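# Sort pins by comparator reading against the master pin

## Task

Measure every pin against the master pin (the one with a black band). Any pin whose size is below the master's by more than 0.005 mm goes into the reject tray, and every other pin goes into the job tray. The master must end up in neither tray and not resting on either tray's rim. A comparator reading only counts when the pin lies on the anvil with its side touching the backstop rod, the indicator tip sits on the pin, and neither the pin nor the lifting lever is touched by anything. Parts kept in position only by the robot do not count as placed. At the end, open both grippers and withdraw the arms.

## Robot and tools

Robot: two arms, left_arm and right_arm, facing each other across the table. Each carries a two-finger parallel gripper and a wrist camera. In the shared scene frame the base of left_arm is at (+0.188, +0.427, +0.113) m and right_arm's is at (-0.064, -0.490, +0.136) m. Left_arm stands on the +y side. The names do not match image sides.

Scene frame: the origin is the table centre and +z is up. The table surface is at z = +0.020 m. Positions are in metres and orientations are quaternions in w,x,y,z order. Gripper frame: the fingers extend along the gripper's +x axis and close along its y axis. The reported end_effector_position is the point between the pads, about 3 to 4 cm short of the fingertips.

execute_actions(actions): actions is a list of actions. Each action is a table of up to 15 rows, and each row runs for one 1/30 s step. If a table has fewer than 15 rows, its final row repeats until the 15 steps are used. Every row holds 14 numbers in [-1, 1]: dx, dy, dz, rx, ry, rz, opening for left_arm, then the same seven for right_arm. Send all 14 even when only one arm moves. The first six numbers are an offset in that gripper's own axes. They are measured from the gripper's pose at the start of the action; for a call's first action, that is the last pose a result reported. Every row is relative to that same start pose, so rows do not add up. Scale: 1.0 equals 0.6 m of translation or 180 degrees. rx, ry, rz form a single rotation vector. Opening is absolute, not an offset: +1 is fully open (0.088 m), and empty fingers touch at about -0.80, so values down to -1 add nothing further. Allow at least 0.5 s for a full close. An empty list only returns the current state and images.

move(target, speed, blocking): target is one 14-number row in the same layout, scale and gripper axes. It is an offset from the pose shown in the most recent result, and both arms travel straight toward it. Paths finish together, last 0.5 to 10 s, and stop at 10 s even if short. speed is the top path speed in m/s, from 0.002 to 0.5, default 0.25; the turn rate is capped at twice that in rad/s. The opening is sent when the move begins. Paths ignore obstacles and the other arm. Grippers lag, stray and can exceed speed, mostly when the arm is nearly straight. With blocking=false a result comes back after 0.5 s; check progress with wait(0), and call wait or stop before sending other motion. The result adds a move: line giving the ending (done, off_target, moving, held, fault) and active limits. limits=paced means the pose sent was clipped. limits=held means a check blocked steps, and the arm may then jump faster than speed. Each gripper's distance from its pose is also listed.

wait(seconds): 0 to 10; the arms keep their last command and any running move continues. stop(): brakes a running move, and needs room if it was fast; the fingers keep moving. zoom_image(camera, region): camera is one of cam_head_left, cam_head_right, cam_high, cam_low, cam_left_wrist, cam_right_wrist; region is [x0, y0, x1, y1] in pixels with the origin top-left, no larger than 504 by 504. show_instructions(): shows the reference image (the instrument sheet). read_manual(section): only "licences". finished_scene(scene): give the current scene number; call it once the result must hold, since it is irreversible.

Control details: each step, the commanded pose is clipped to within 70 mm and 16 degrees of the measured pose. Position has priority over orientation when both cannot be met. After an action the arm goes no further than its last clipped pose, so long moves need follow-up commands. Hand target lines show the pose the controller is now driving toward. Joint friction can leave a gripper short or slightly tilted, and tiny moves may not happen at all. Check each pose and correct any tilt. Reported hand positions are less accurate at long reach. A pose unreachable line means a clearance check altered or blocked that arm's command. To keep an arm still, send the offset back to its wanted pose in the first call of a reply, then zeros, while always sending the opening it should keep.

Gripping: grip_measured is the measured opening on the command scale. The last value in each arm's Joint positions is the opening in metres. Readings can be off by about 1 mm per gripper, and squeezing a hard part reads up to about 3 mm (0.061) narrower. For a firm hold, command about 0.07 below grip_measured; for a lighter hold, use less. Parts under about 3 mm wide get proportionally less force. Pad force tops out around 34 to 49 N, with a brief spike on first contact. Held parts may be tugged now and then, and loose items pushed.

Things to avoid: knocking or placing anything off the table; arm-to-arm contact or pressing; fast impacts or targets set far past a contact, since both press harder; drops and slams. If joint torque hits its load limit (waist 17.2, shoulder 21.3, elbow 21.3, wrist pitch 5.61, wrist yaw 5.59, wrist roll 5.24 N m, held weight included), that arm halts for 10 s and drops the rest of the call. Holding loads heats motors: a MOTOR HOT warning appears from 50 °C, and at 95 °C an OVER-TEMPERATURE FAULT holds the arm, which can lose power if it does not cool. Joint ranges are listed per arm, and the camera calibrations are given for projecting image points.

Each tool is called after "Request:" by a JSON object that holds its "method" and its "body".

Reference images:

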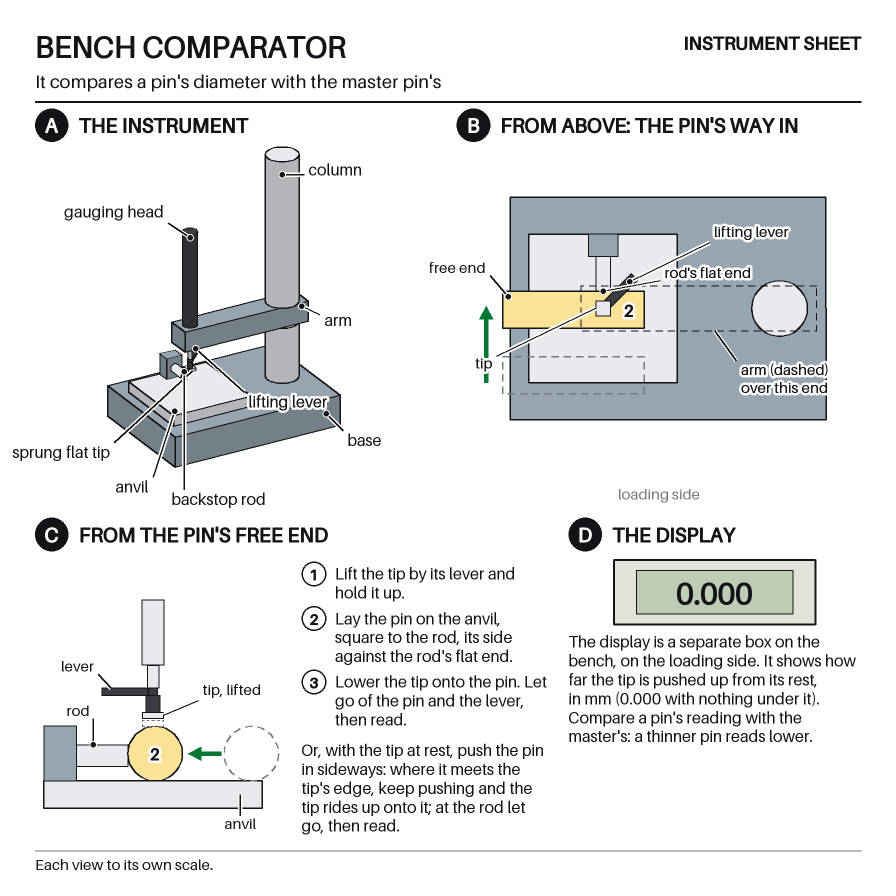

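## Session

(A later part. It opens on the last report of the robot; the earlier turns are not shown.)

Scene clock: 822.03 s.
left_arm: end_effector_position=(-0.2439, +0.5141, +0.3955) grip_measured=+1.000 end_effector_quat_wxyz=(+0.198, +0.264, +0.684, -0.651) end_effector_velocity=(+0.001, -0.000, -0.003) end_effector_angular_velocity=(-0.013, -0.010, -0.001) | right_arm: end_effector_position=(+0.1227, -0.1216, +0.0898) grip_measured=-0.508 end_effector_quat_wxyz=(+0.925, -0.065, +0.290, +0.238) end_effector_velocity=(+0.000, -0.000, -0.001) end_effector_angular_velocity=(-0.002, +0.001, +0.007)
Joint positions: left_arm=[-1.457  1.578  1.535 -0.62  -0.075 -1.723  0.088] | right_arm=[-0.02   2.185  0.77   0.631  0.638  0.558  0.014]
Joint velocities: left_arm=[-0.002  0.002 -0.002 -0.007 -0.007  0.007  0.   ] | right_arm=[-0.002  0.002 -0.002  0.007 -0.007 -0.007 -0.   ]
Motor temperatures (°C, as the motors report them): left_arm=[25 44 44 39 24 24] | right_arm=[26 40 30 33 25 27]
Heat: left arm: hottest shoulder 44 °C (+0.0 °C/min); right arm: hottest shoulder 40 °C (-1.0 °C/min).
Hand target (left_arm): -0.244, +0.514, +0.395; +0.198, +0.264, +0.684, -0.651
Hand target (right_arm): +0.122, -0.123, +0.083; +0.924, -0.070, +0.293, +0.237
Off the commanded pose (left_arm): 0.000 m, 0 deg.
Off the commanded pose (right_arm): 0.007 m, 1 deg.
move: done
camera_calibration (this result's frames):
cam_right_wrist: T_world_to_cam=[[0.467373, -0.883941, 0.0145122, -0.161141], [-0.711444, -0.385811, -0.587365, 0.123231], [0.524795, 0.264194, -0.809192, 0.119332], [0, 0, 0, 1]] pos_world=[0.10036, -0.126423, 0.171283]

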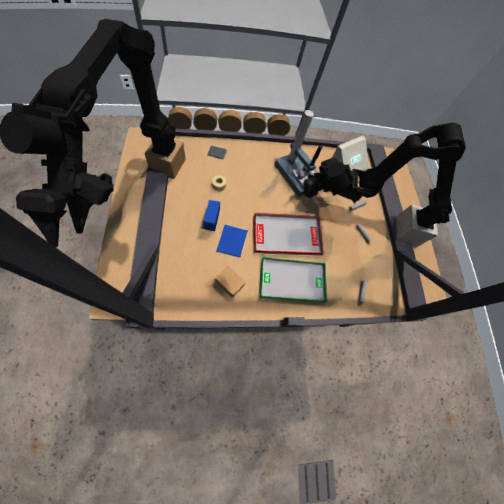

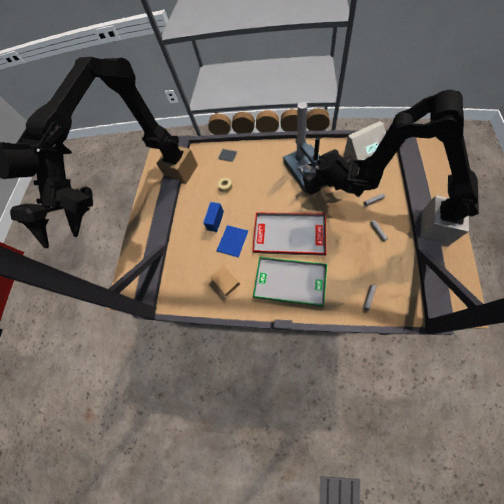

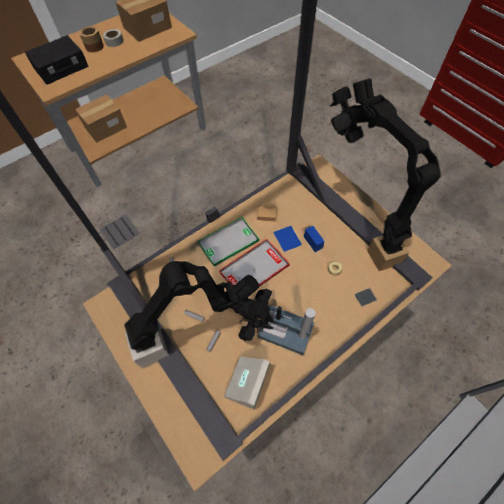

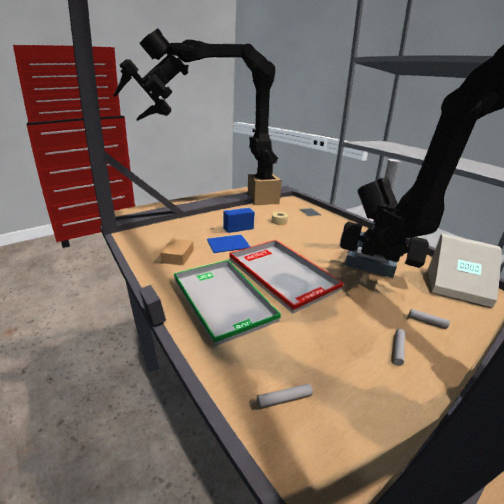

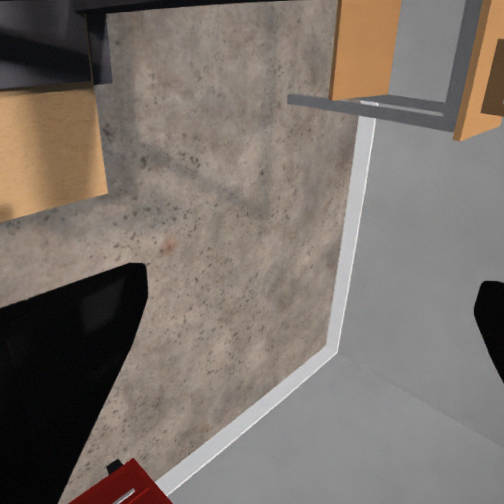

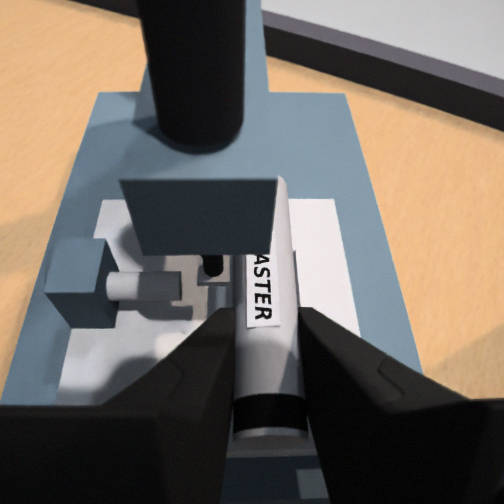

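Request:
{"method": "move", "body": {"target": [0,0,0,0,0,0,1, 0.003,0.022,-0.005,0,0.006,0,-0.75], "speed": 0.01}}

Scene clock: 863.93 s.
left_arm: end_effector_position=(-0.2439, +0.5141, +0.3955) grip_measured=+1.000 end_effector_quat_wxyz=(+0.198, +0.264, +0.684, -0.651) end_effector_velocity=(+0.001, -0.000, -0.003) end_effector_angular_velocity=(-0.001, -0.012, +0.008) | right_arm: end_effector_position=(+0.1199, -0.1148, +0.0907) grip_measured=-0.508 end_effector_quat_wxyz=(+0.925, -0.067, +0.295, +0.232) end_effector_velocity=(+0.000, +0.000, +0.000) end_effector_angular_velocity=(-0.017, -0.003, +0.015)
Joint positions: left_arm=[-1.457  1.578  1.535 -0.62  -0.075 -1.723  0.088] | right_arm=[-0.005  2.187  0.81   0.565  0.654  0.585  0.014]
Joint velocities: left_arm=[-0.002  0.002 -0.002 -0.007 -0.007 -0.007  0.   ] | right_arm=[-0.002 -0.002  0.002 -0.007 -0.007 -0.022 -0.   ]
Motor temperatures (°C, as the motors report them): left_arm=[25 44 45 39 24 24] | right_arm=[26 39 29 34 25 27]
Heat: left arm: hottest elbow 45 °C (+1.0 °C/min); right arm: hottest shoulder 39 °C (-1.0 °C/min).
Hand target (left_arm): -0.244, +0.514, +0.395; +0.198, +0.264, +0.684, -0.651
Hand target (right_arm): +0.116, -0.110, +0.087; +0.922, -0.067, +0.298, +0.238
Off the commanded pose (left_arm): 0.000 m, 0 deg.
Off the commanded pose (right_arm): 0.007 m, 1 deg.
move: done
camera_calibration (this result's frames):
cam_right_wrist: T_world_to_cam=[[0.457657, -0.888909, 0.0197777, -0.153715], [-0.71974, -0.383437, -0.578749, 0.124874], [0.522039, 0.250634, -0.815266, 0.119035], [0, 0, 0, 1]] pos_world=[0.0980848, -0.118592, 0.172356]

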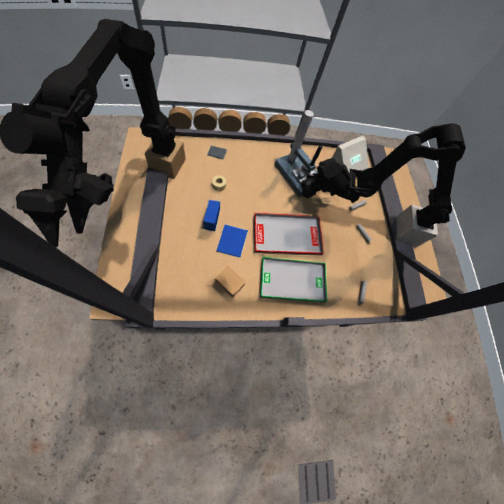

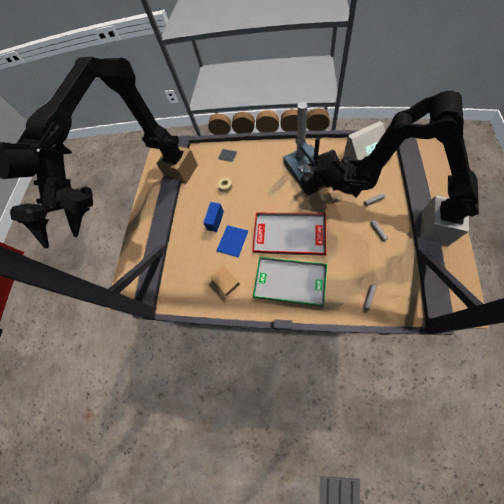

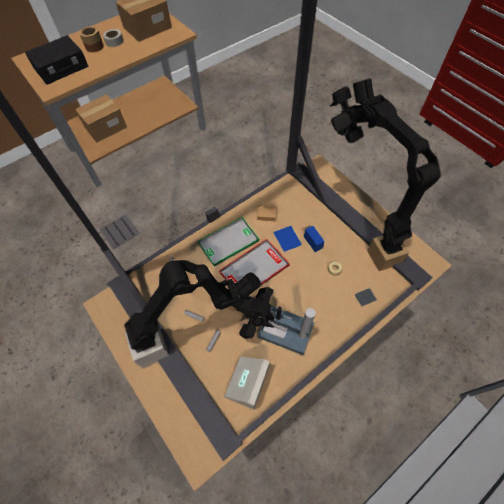

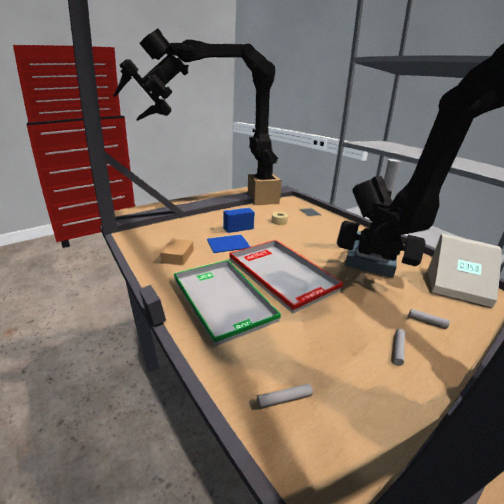

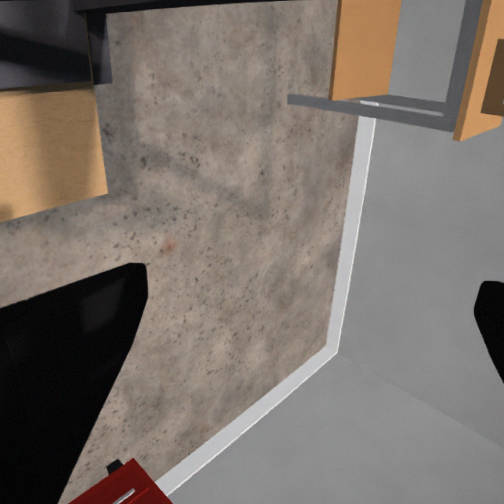

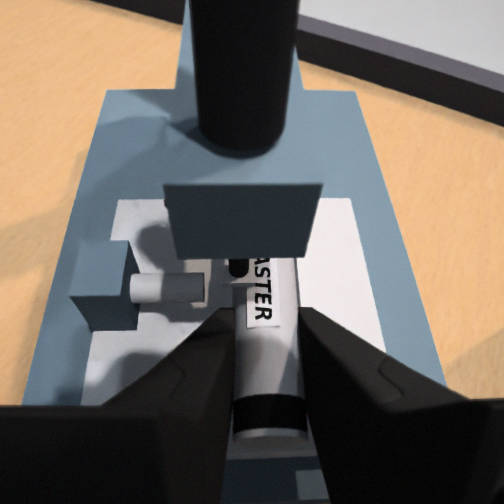

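The display has changed; the tip is riding on the pin. Continue the push.

Request:
{"method": "move", "body": {"target": [0,0,0,0,0,0,1, 0.002,0.024,-0.003,0,0,0,-0.75], "speed": 0.01}}

Request:
{"method": "zoom_image", "body": {"camera": "cam_low", "region": [424,230,504,310]}}

Scene clock: 869.97 s.
left_arm: end_effector_position=(-0.2439, +0.5141, +0.3955) grip_measured=+1.000 end_effector_quat_wxyz=(+0.198, +0.264, +0.684, -0.651) end_effector_velocity=(+0.002, -0.000, -0.001) end_effector_angular_velocity=(-0.012, -0.005, -0.001) | right_arm: end_effector_position=(+0.1161, -0.1070, +0.0915) grip_measured=-0.508 end_effector_quat_wxyz=(+0.926, -0.069, +0.292, +0.227) end_effector_velocity=(-0.002, +0.001, +0.000) end_effector_angular_velocity=(+0.004, +0.009, +0.003)
Joint positions: left_arm=[-1.457  1.578  1.535 -0.62  -0.075 -1.723  0.088] | right_arm=[0.015 2.198 0.848 0.524 0.678 0.605 0.014]
Joint velocities: left_arm=[-0.002 -0.002 -0.002 -0.007 -0.007  0.007  0.   ] | right_arm=[ 0.002 -0.002  0.002 -0.007 -0.007  0.007 -0.   ]
Motor temperatures (°C, as the motors report them): left_arm=[25 44 45 39 24 24] | right_arm=[26 39 30 34 25 27]
Heat: left arm: hottest elbow 45 °C (+1.0 °C/min); right arm: hottest shoulder 39 °C (-1.0 °C/min).
Hand target (left_arm): -0.244, +0.514, +0.395; +0.198, +0.264, +0.684, -0.651
Hand target (right_arm): +0.113, -0.102, +0.089; +0.925, -0.067, +0.294, +0.232
Off the commanded pose (left_arm): 0.000 m, 0 deg.
Off the commanded pose (right_arm): 0.006 m, 1 deg.
move: done
camera_calibration (this result's frames):
cam_right_wrist: T_world_to_cam=[[0.450756, -0.892254, 0.0265104, -0.145257], [-0.719133, -0.380571, -0.581389, 0.126061], [0.528835, 0.243, -0.813194, 0.117932], [0, 0, 0, 1]] pos_world=[0.0937634, -0.110289, 0.173043]

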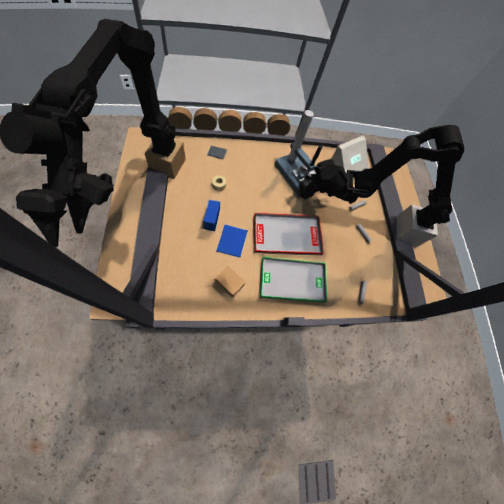

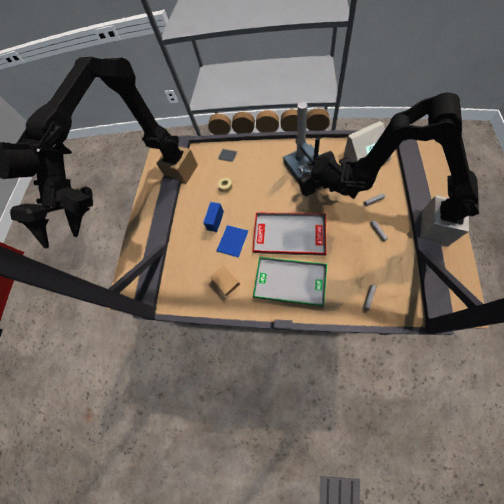

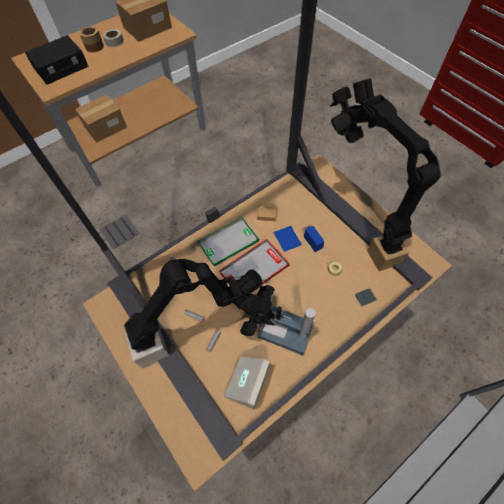

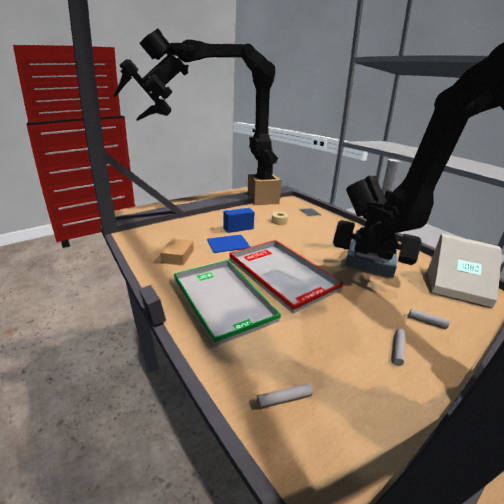

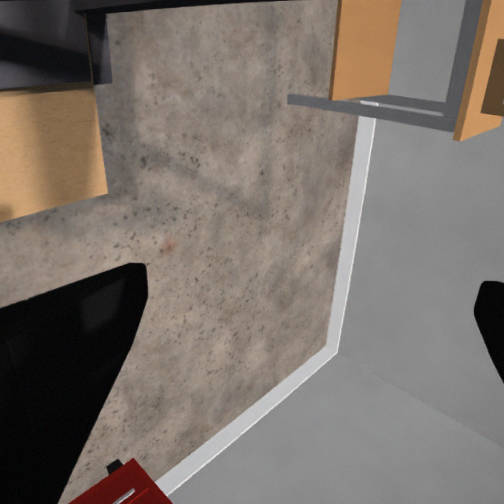

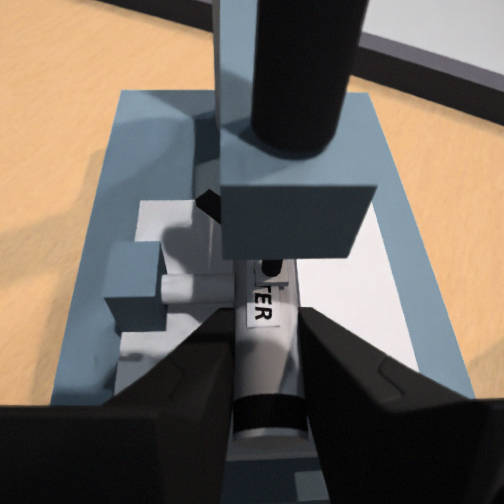

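Region (424, 230, 504, 310) of cam_low's 504x504 image, scaled by 6.300, with more detail than that image has.

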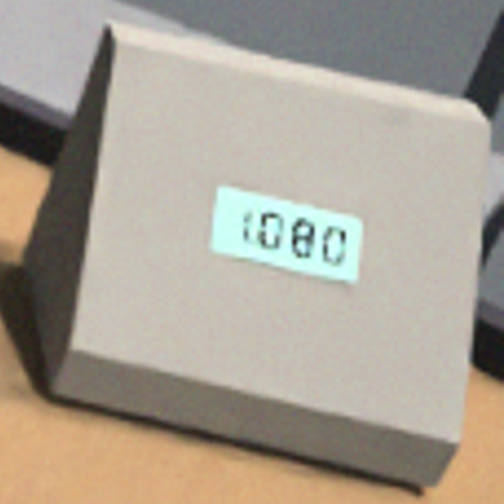

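Request:
{"method": "execute_actions", "body": {"actions": [[[0,0,0,0,0,0,1, 0,0,0,0,0,0,-0.38]]]}}

Request:
{"method": "zoom_image", "body": {"camera": "cam_low", "region": [444,245,504,295]}}

Scene clock: 878.40 s.
left_arm: end_effector_position=(-0.2439, +0.5141, +0.3955) grip_measured=+1.000 end_effector_quat_wxyz=(+0.198, +0.264, +0.684, -0.651) end_effector_velocity=(+0.004, -0.001, -0.004) end_effector_angular_velocity=(-0.015, -0.020, -0.001) | right_arm: end_effector_position=(+0.1161, -0.1070, +0.0915) grip_measured=-0.387 end_effector_quat_wxyz=(+0.926, -0.069, +0.292, +0.227) end_effector_velocity=(+0.000, +0.001, +0.001) end_effector_angular_velocity=(+0.014, +0.006, -0.002)
Joint positions: left_arm=[-1.457  1.578  1.535 -0.62  -0.075 -1.723  0.088] | right_arm=[0.015 2.198 0.848 0.523 0.678 0.605 0.02 ]
Joint velocities: left_arm=[-0.002 -0.002 -0.002 -0.022 -0.007  0.007  0.   ] | right_arm=[-0.002 -0.002 -0.002  0.007 -0.007  0.007  0.002]
Motor temperatures (°C, as the motors report them): left_arm=[25 44 45 39 24 24] | right_arm=[26 39 30 34 25 27]
Heat: left arm: hottest elbow 45 °C (+1.0 °C/min); right arm: hottest shoulder 39 °C (-1.0 °C/min).
Hand target (left_arm): -0.244, +0.514, +0.395; +0.198, +0.264, +0.684, -0.651
Hand target (right_arm): +0.116, -0.107, +0.091; +0.926, -0.069, +0.293, +0.227
Off the commanded pose (left_arm): 0.000 m, 0 deg.
Off the commanded pose (right_arm): 0.000 m, 0 deg.
camera_calibration (this result's frames):
cam_right_wrist: T_world_to_cam=[[0.450091, -0.892579, 0.0268479, -0.145315], [-0.719226, -0.380168, -0.581538, 0.126204], [0.529275, 0.242435, -0.813076, 0.117813], [0, 0, 0, 1]] pos_world=[0.093819, -0.110288, 0.173085]

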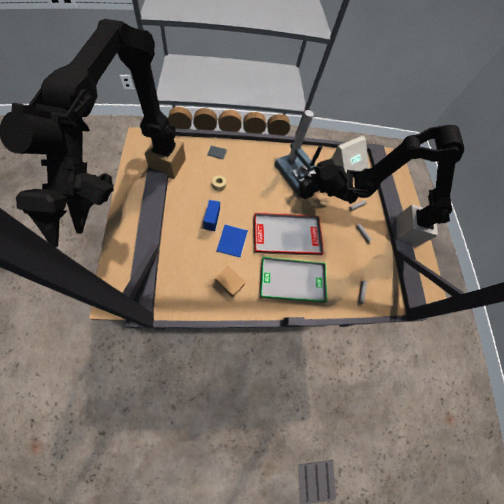

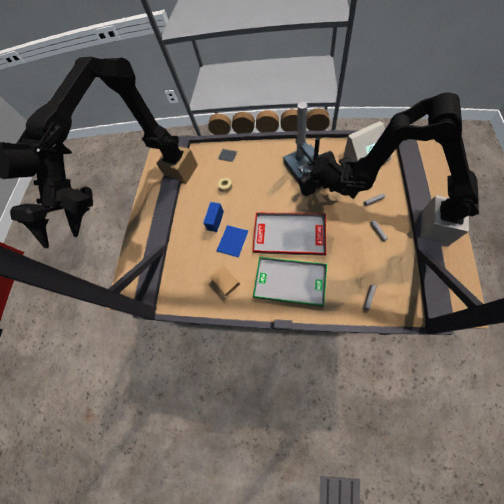

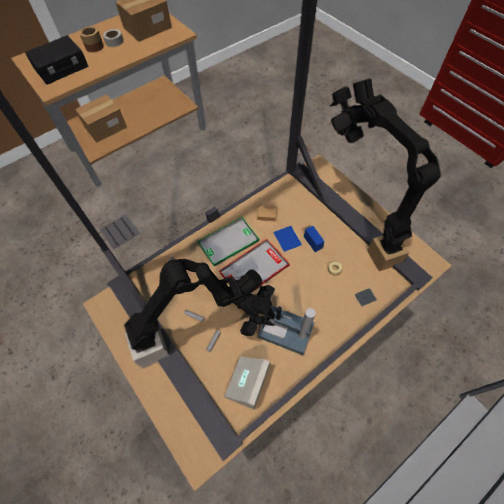

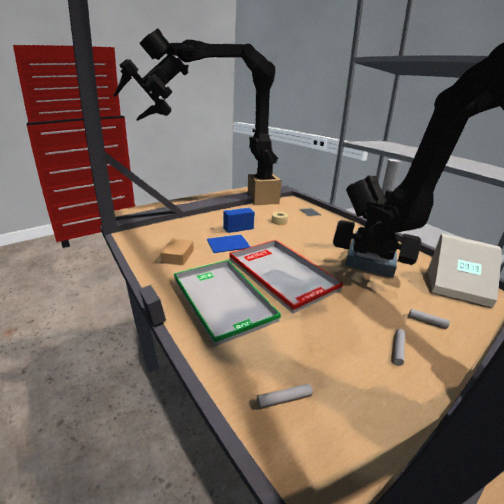

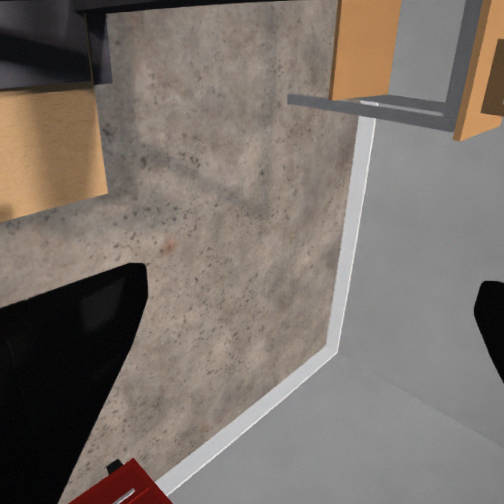

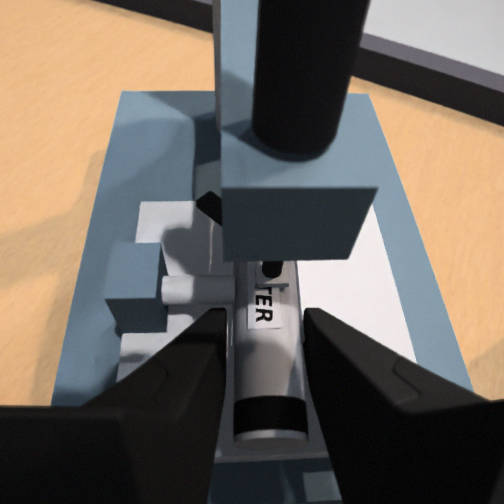

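Region (444, 245, 504, 295) of cam_low's 504x504 image, scaled by 8.400, with more detail than that image has.

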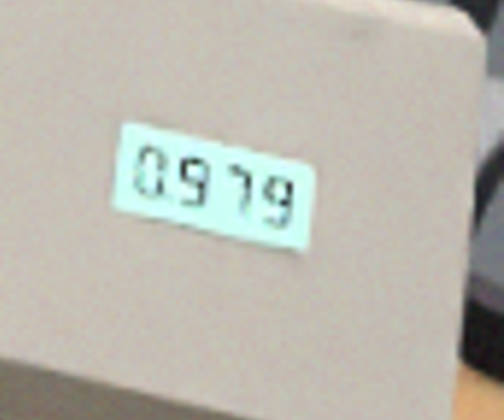

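Request:
{"method": "zoom_image", "body": {"camera": "cam_right_wrist", "region": [140,180,380,460]}}

Region (140, 180, 380, 460) of cam_right_wrist's 504x504 image, scaled by 1.800, with more detail than that image has; it fills the left 432 columns of this view, and the rest is white.

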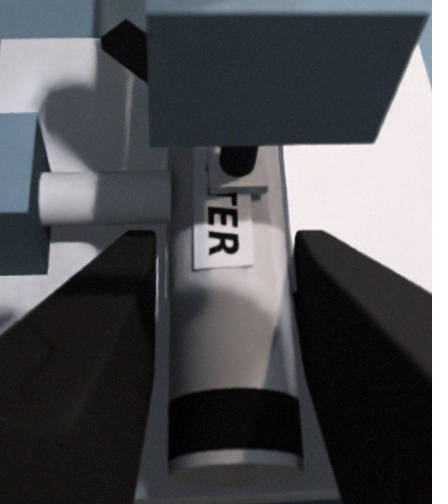

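Request:
{"method": "execute_actions", "body": {"actions": [[[0,0,0,0,0,0,1, 0,0,0,0,0,0,-0.25]]]}}

Request:
{"method": "zoom_image", "body": {"camera": "cam_low", "region": [444,245,504,295]}}

Scene clock: 905.63 s.
left_arm: end_effector_position=(-0.2439, +0.5141, +0.3955) grip_measured=+1.000 end_effector_quat_wxyz=(+0.198, +0.264, +0.684, -0.651) end_effector_velocity=(+0.002, -0.003, +0.001) end_effector_angular_velocity=(-0.008, -0.000, +0.019) | right_arm: end_effector_position=(+0.1161, -0.1070, +0.0915) grip_measured=-0.254 end_effector_quat_wxyz=(+0.926, -0.069, +0.292, +0.227) end_effector_velocity=(-0.002, -0.000, -0.001) end_effector_angular_velocity=(-0.011, +0.004, +0.012)
Joint positions: left_arm=[-1.457  1.578  1.535 -0.62  -0.075 -1.723  0.088] | right_arm=[0.015 2.198 0.848 0.523 0.678 0.605 0.027]
Joint velocities: left_arm=[-0.002 -0.007 -0.002 -0.007 -0.022 -0.007  0.   ] | right_arm=[ 0.002 -0.002 -0.002 -0.007 -0.007 -0.007  0.   ]
Motor temperatures (°C, as the motors report them): left_arm=[25 44 45 39 24 24] | right_arm=[26 42 30 34 25 27]
Heat: left arm: hottest elbow 45 °C (+1.0 °C/min); right arm: hottest shoulder 42 °C (+3.0 °C/min).
Hand target (left_arm): -0.244, +0.514, +0.395; +0.198, +0.264, +0.684, -0.651
Hand target (right_arm): +0.116, -0.107, +0.092; +0.926, -0.069, +0.292, +0.227
Off the commanded pose (left_arm): 0.000 m, 0 deg.
Off the commanded pose (right_arm): 0.000 m, 0 deg.
camera_calibration (this result's frames):
cam_right_wrist: T_world_to_cam=[[0.450091, -0.892579, 0.0268479, -0.145315], [-0.719226, -0.380168, -0.581538, 0.126204], [0.529275, 0.242435, -0.813076, 0.117813], [0, 0, 0, 1]] pos_world=[0.093819, -0.110288, 0.173085]

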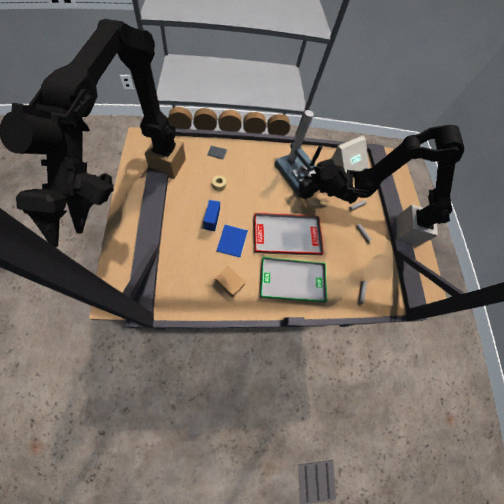

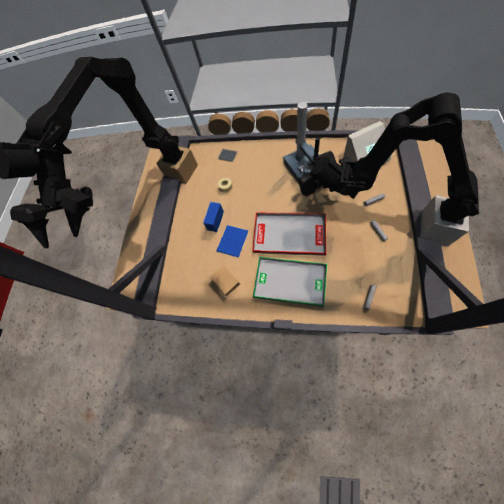

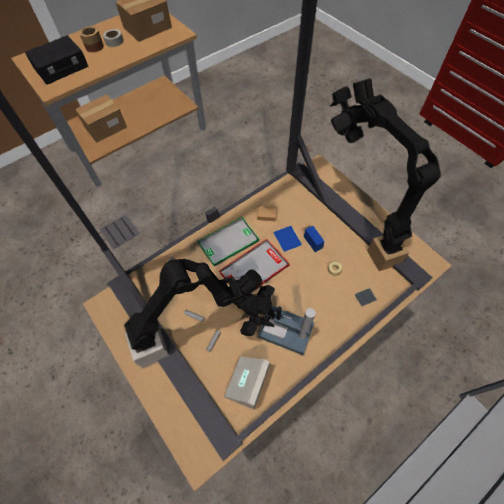

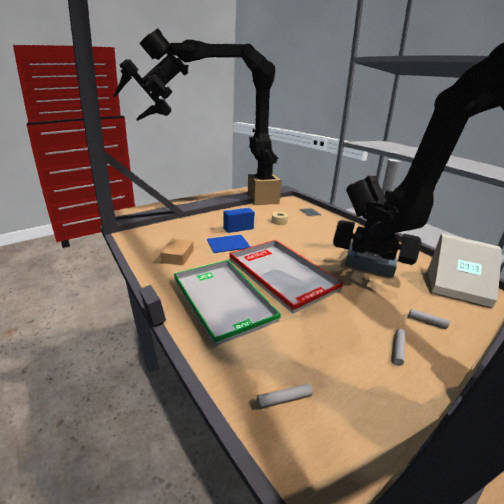

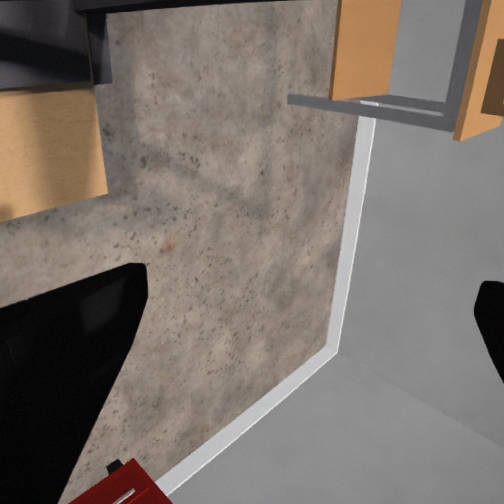

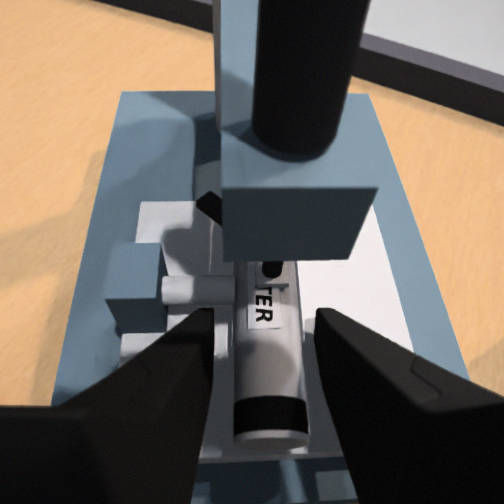

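Region (444, 245, 504, 295) of cam_low's 504x504 image, scaled by 8.400, with more detail than that image has.

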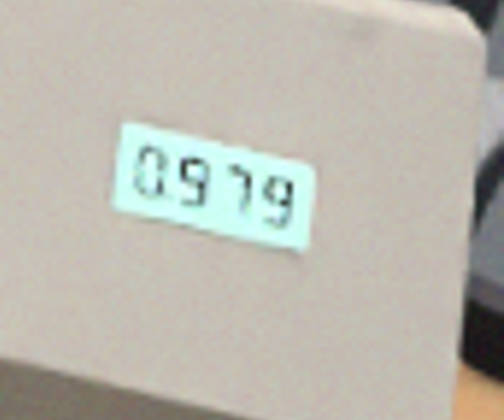

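Request:
{"method": "execute_actions", "body": {"actions": [[[0,0,0,0,0,0,1, 0,0,0,0,0,0,-0.75]], [[0,0,0,0,0,0,1, 0,0.012,0,0,0,0,-0.75]], [[0,0,0,0,0,0,1, 0,0,0,0,0,0,-0.3]]]}}

Request:
{"method": "zoom_image", "body": {"camera": "cam_low", "region": [444,245,504,295]}}

Scene clock: 917.20 s.
left_arm: end_effector_position=(-0.2439, +0.5141, +0.3955) grip_measured=+1.000 end_effector_quat_wxyz=(+0.198, +0.264, +0.684, -0.651) end_effector_velocity=(+0.002, -0.003, -0.003) end_effector_angular_velocity=(-0.010, -0.010, +0.019) | right_arm: end_effector_position=(+0.1162, -0.1065, +0.0922) grip_measured=-0.307 end_effector_quat_wxyz=(+0.928, -0.073, +0.292, +0.221) end_effector_velocity=(-0.000, -0.002, -0.003) end_effector_angular_velocity=(-0.016, +0.005, +0.007)
Joint positions: left_arm=[-1.457  1.578  1.535 -0.62  -0.075 -1.723  0.088] | right_arm=[0.019 2.198 0.861 0.498 0.691 0.612 0.024]
Joint velocities: left_arm=[-0.002 -0.002 -0.007 -0.007 -0.022 -0.007  0.   ] | right_arm=[-0.002  0.002 -0.002 -0.007 -0.007 -0.007  0.002]
Motor temperatures (°C, as the motors report them): left_arm=[25 44 45 39 24 24] | right_arm=[26 43 29 33 25 27]
Heat: left arm: hottest elbow 45 °C (+1.0 °C/min); right arm: hottest shoulder 43 °C (+4.1 °C/min).
Hand target (left_arm): -0.244, +0.514, +0.395; +0.198, +0.264, +0.684, -0.651
Hand target (right_arm): +0.116, -0.106, +0.092; +0.928, -0.073, +0.292, +0.222
Off the commanded pose (left_arm): 0.000 m, 0 deg.
Off the commanded pose (right_arm): 0.000 m, 0 deg.
camera_calibration (this result's frames):
cam_right_wrist: T_world_to_cam=[[0.442433, -0.895997, 0.0379652, -0.145395], [-0.719899, -0.380086, -0.580759, 0.126853], [0.534788, 0.229616, -0.81319, 0.11623], [0, 0, 0, 1]] pos_world=[0.0934903, -0.108747, 0.173708]

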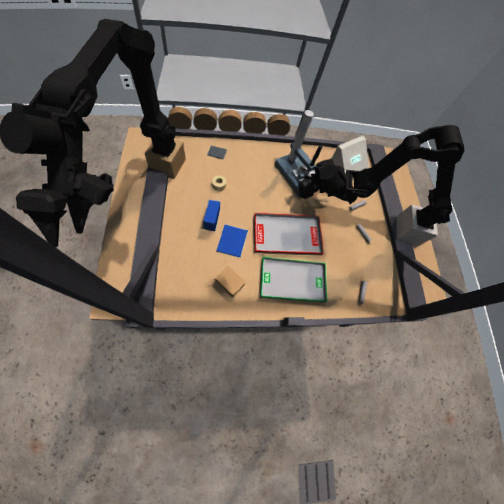

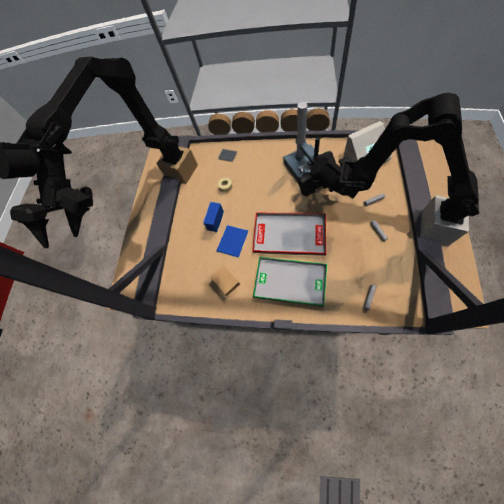

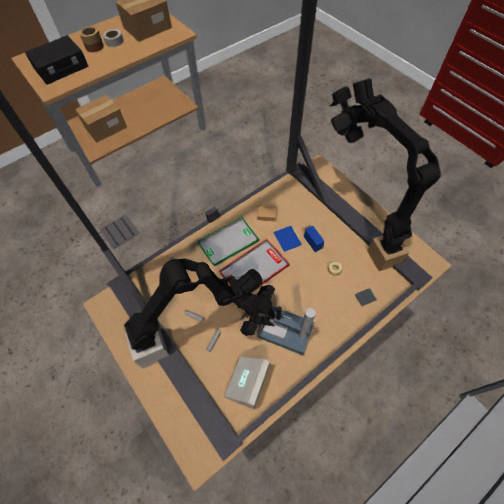

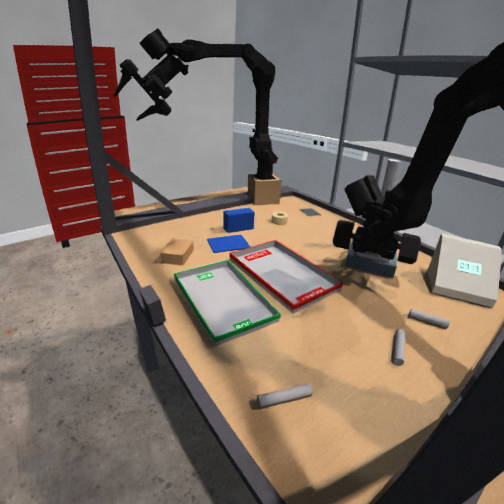

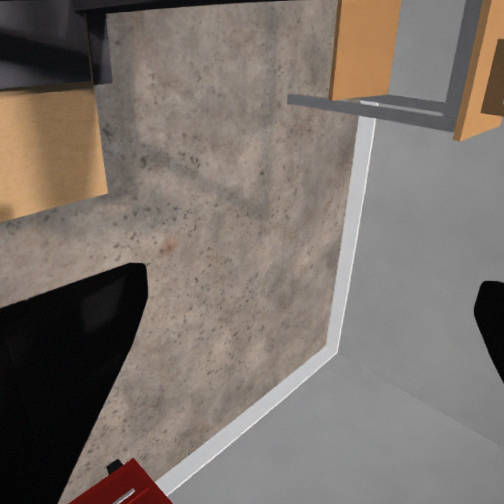

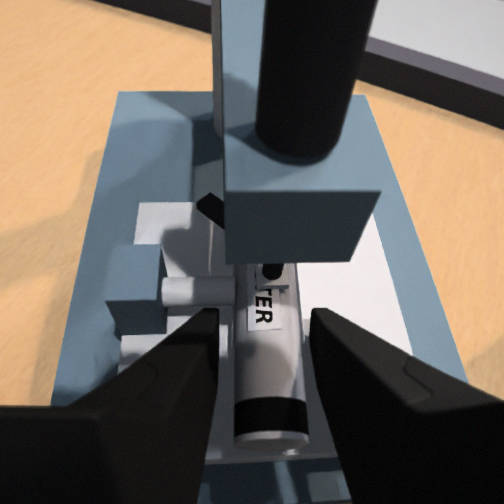

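Region (444, 245, 504, 295) of cam_low's 504x504 image, scaled by 8.400, with more detail than that image has.

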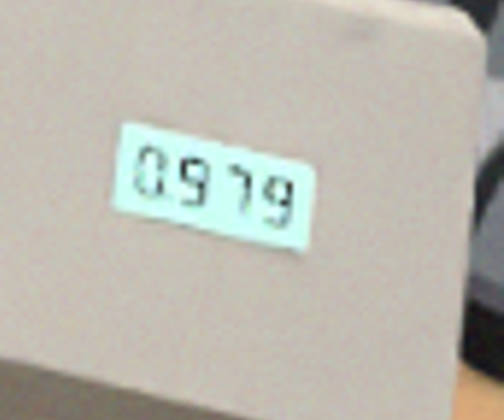

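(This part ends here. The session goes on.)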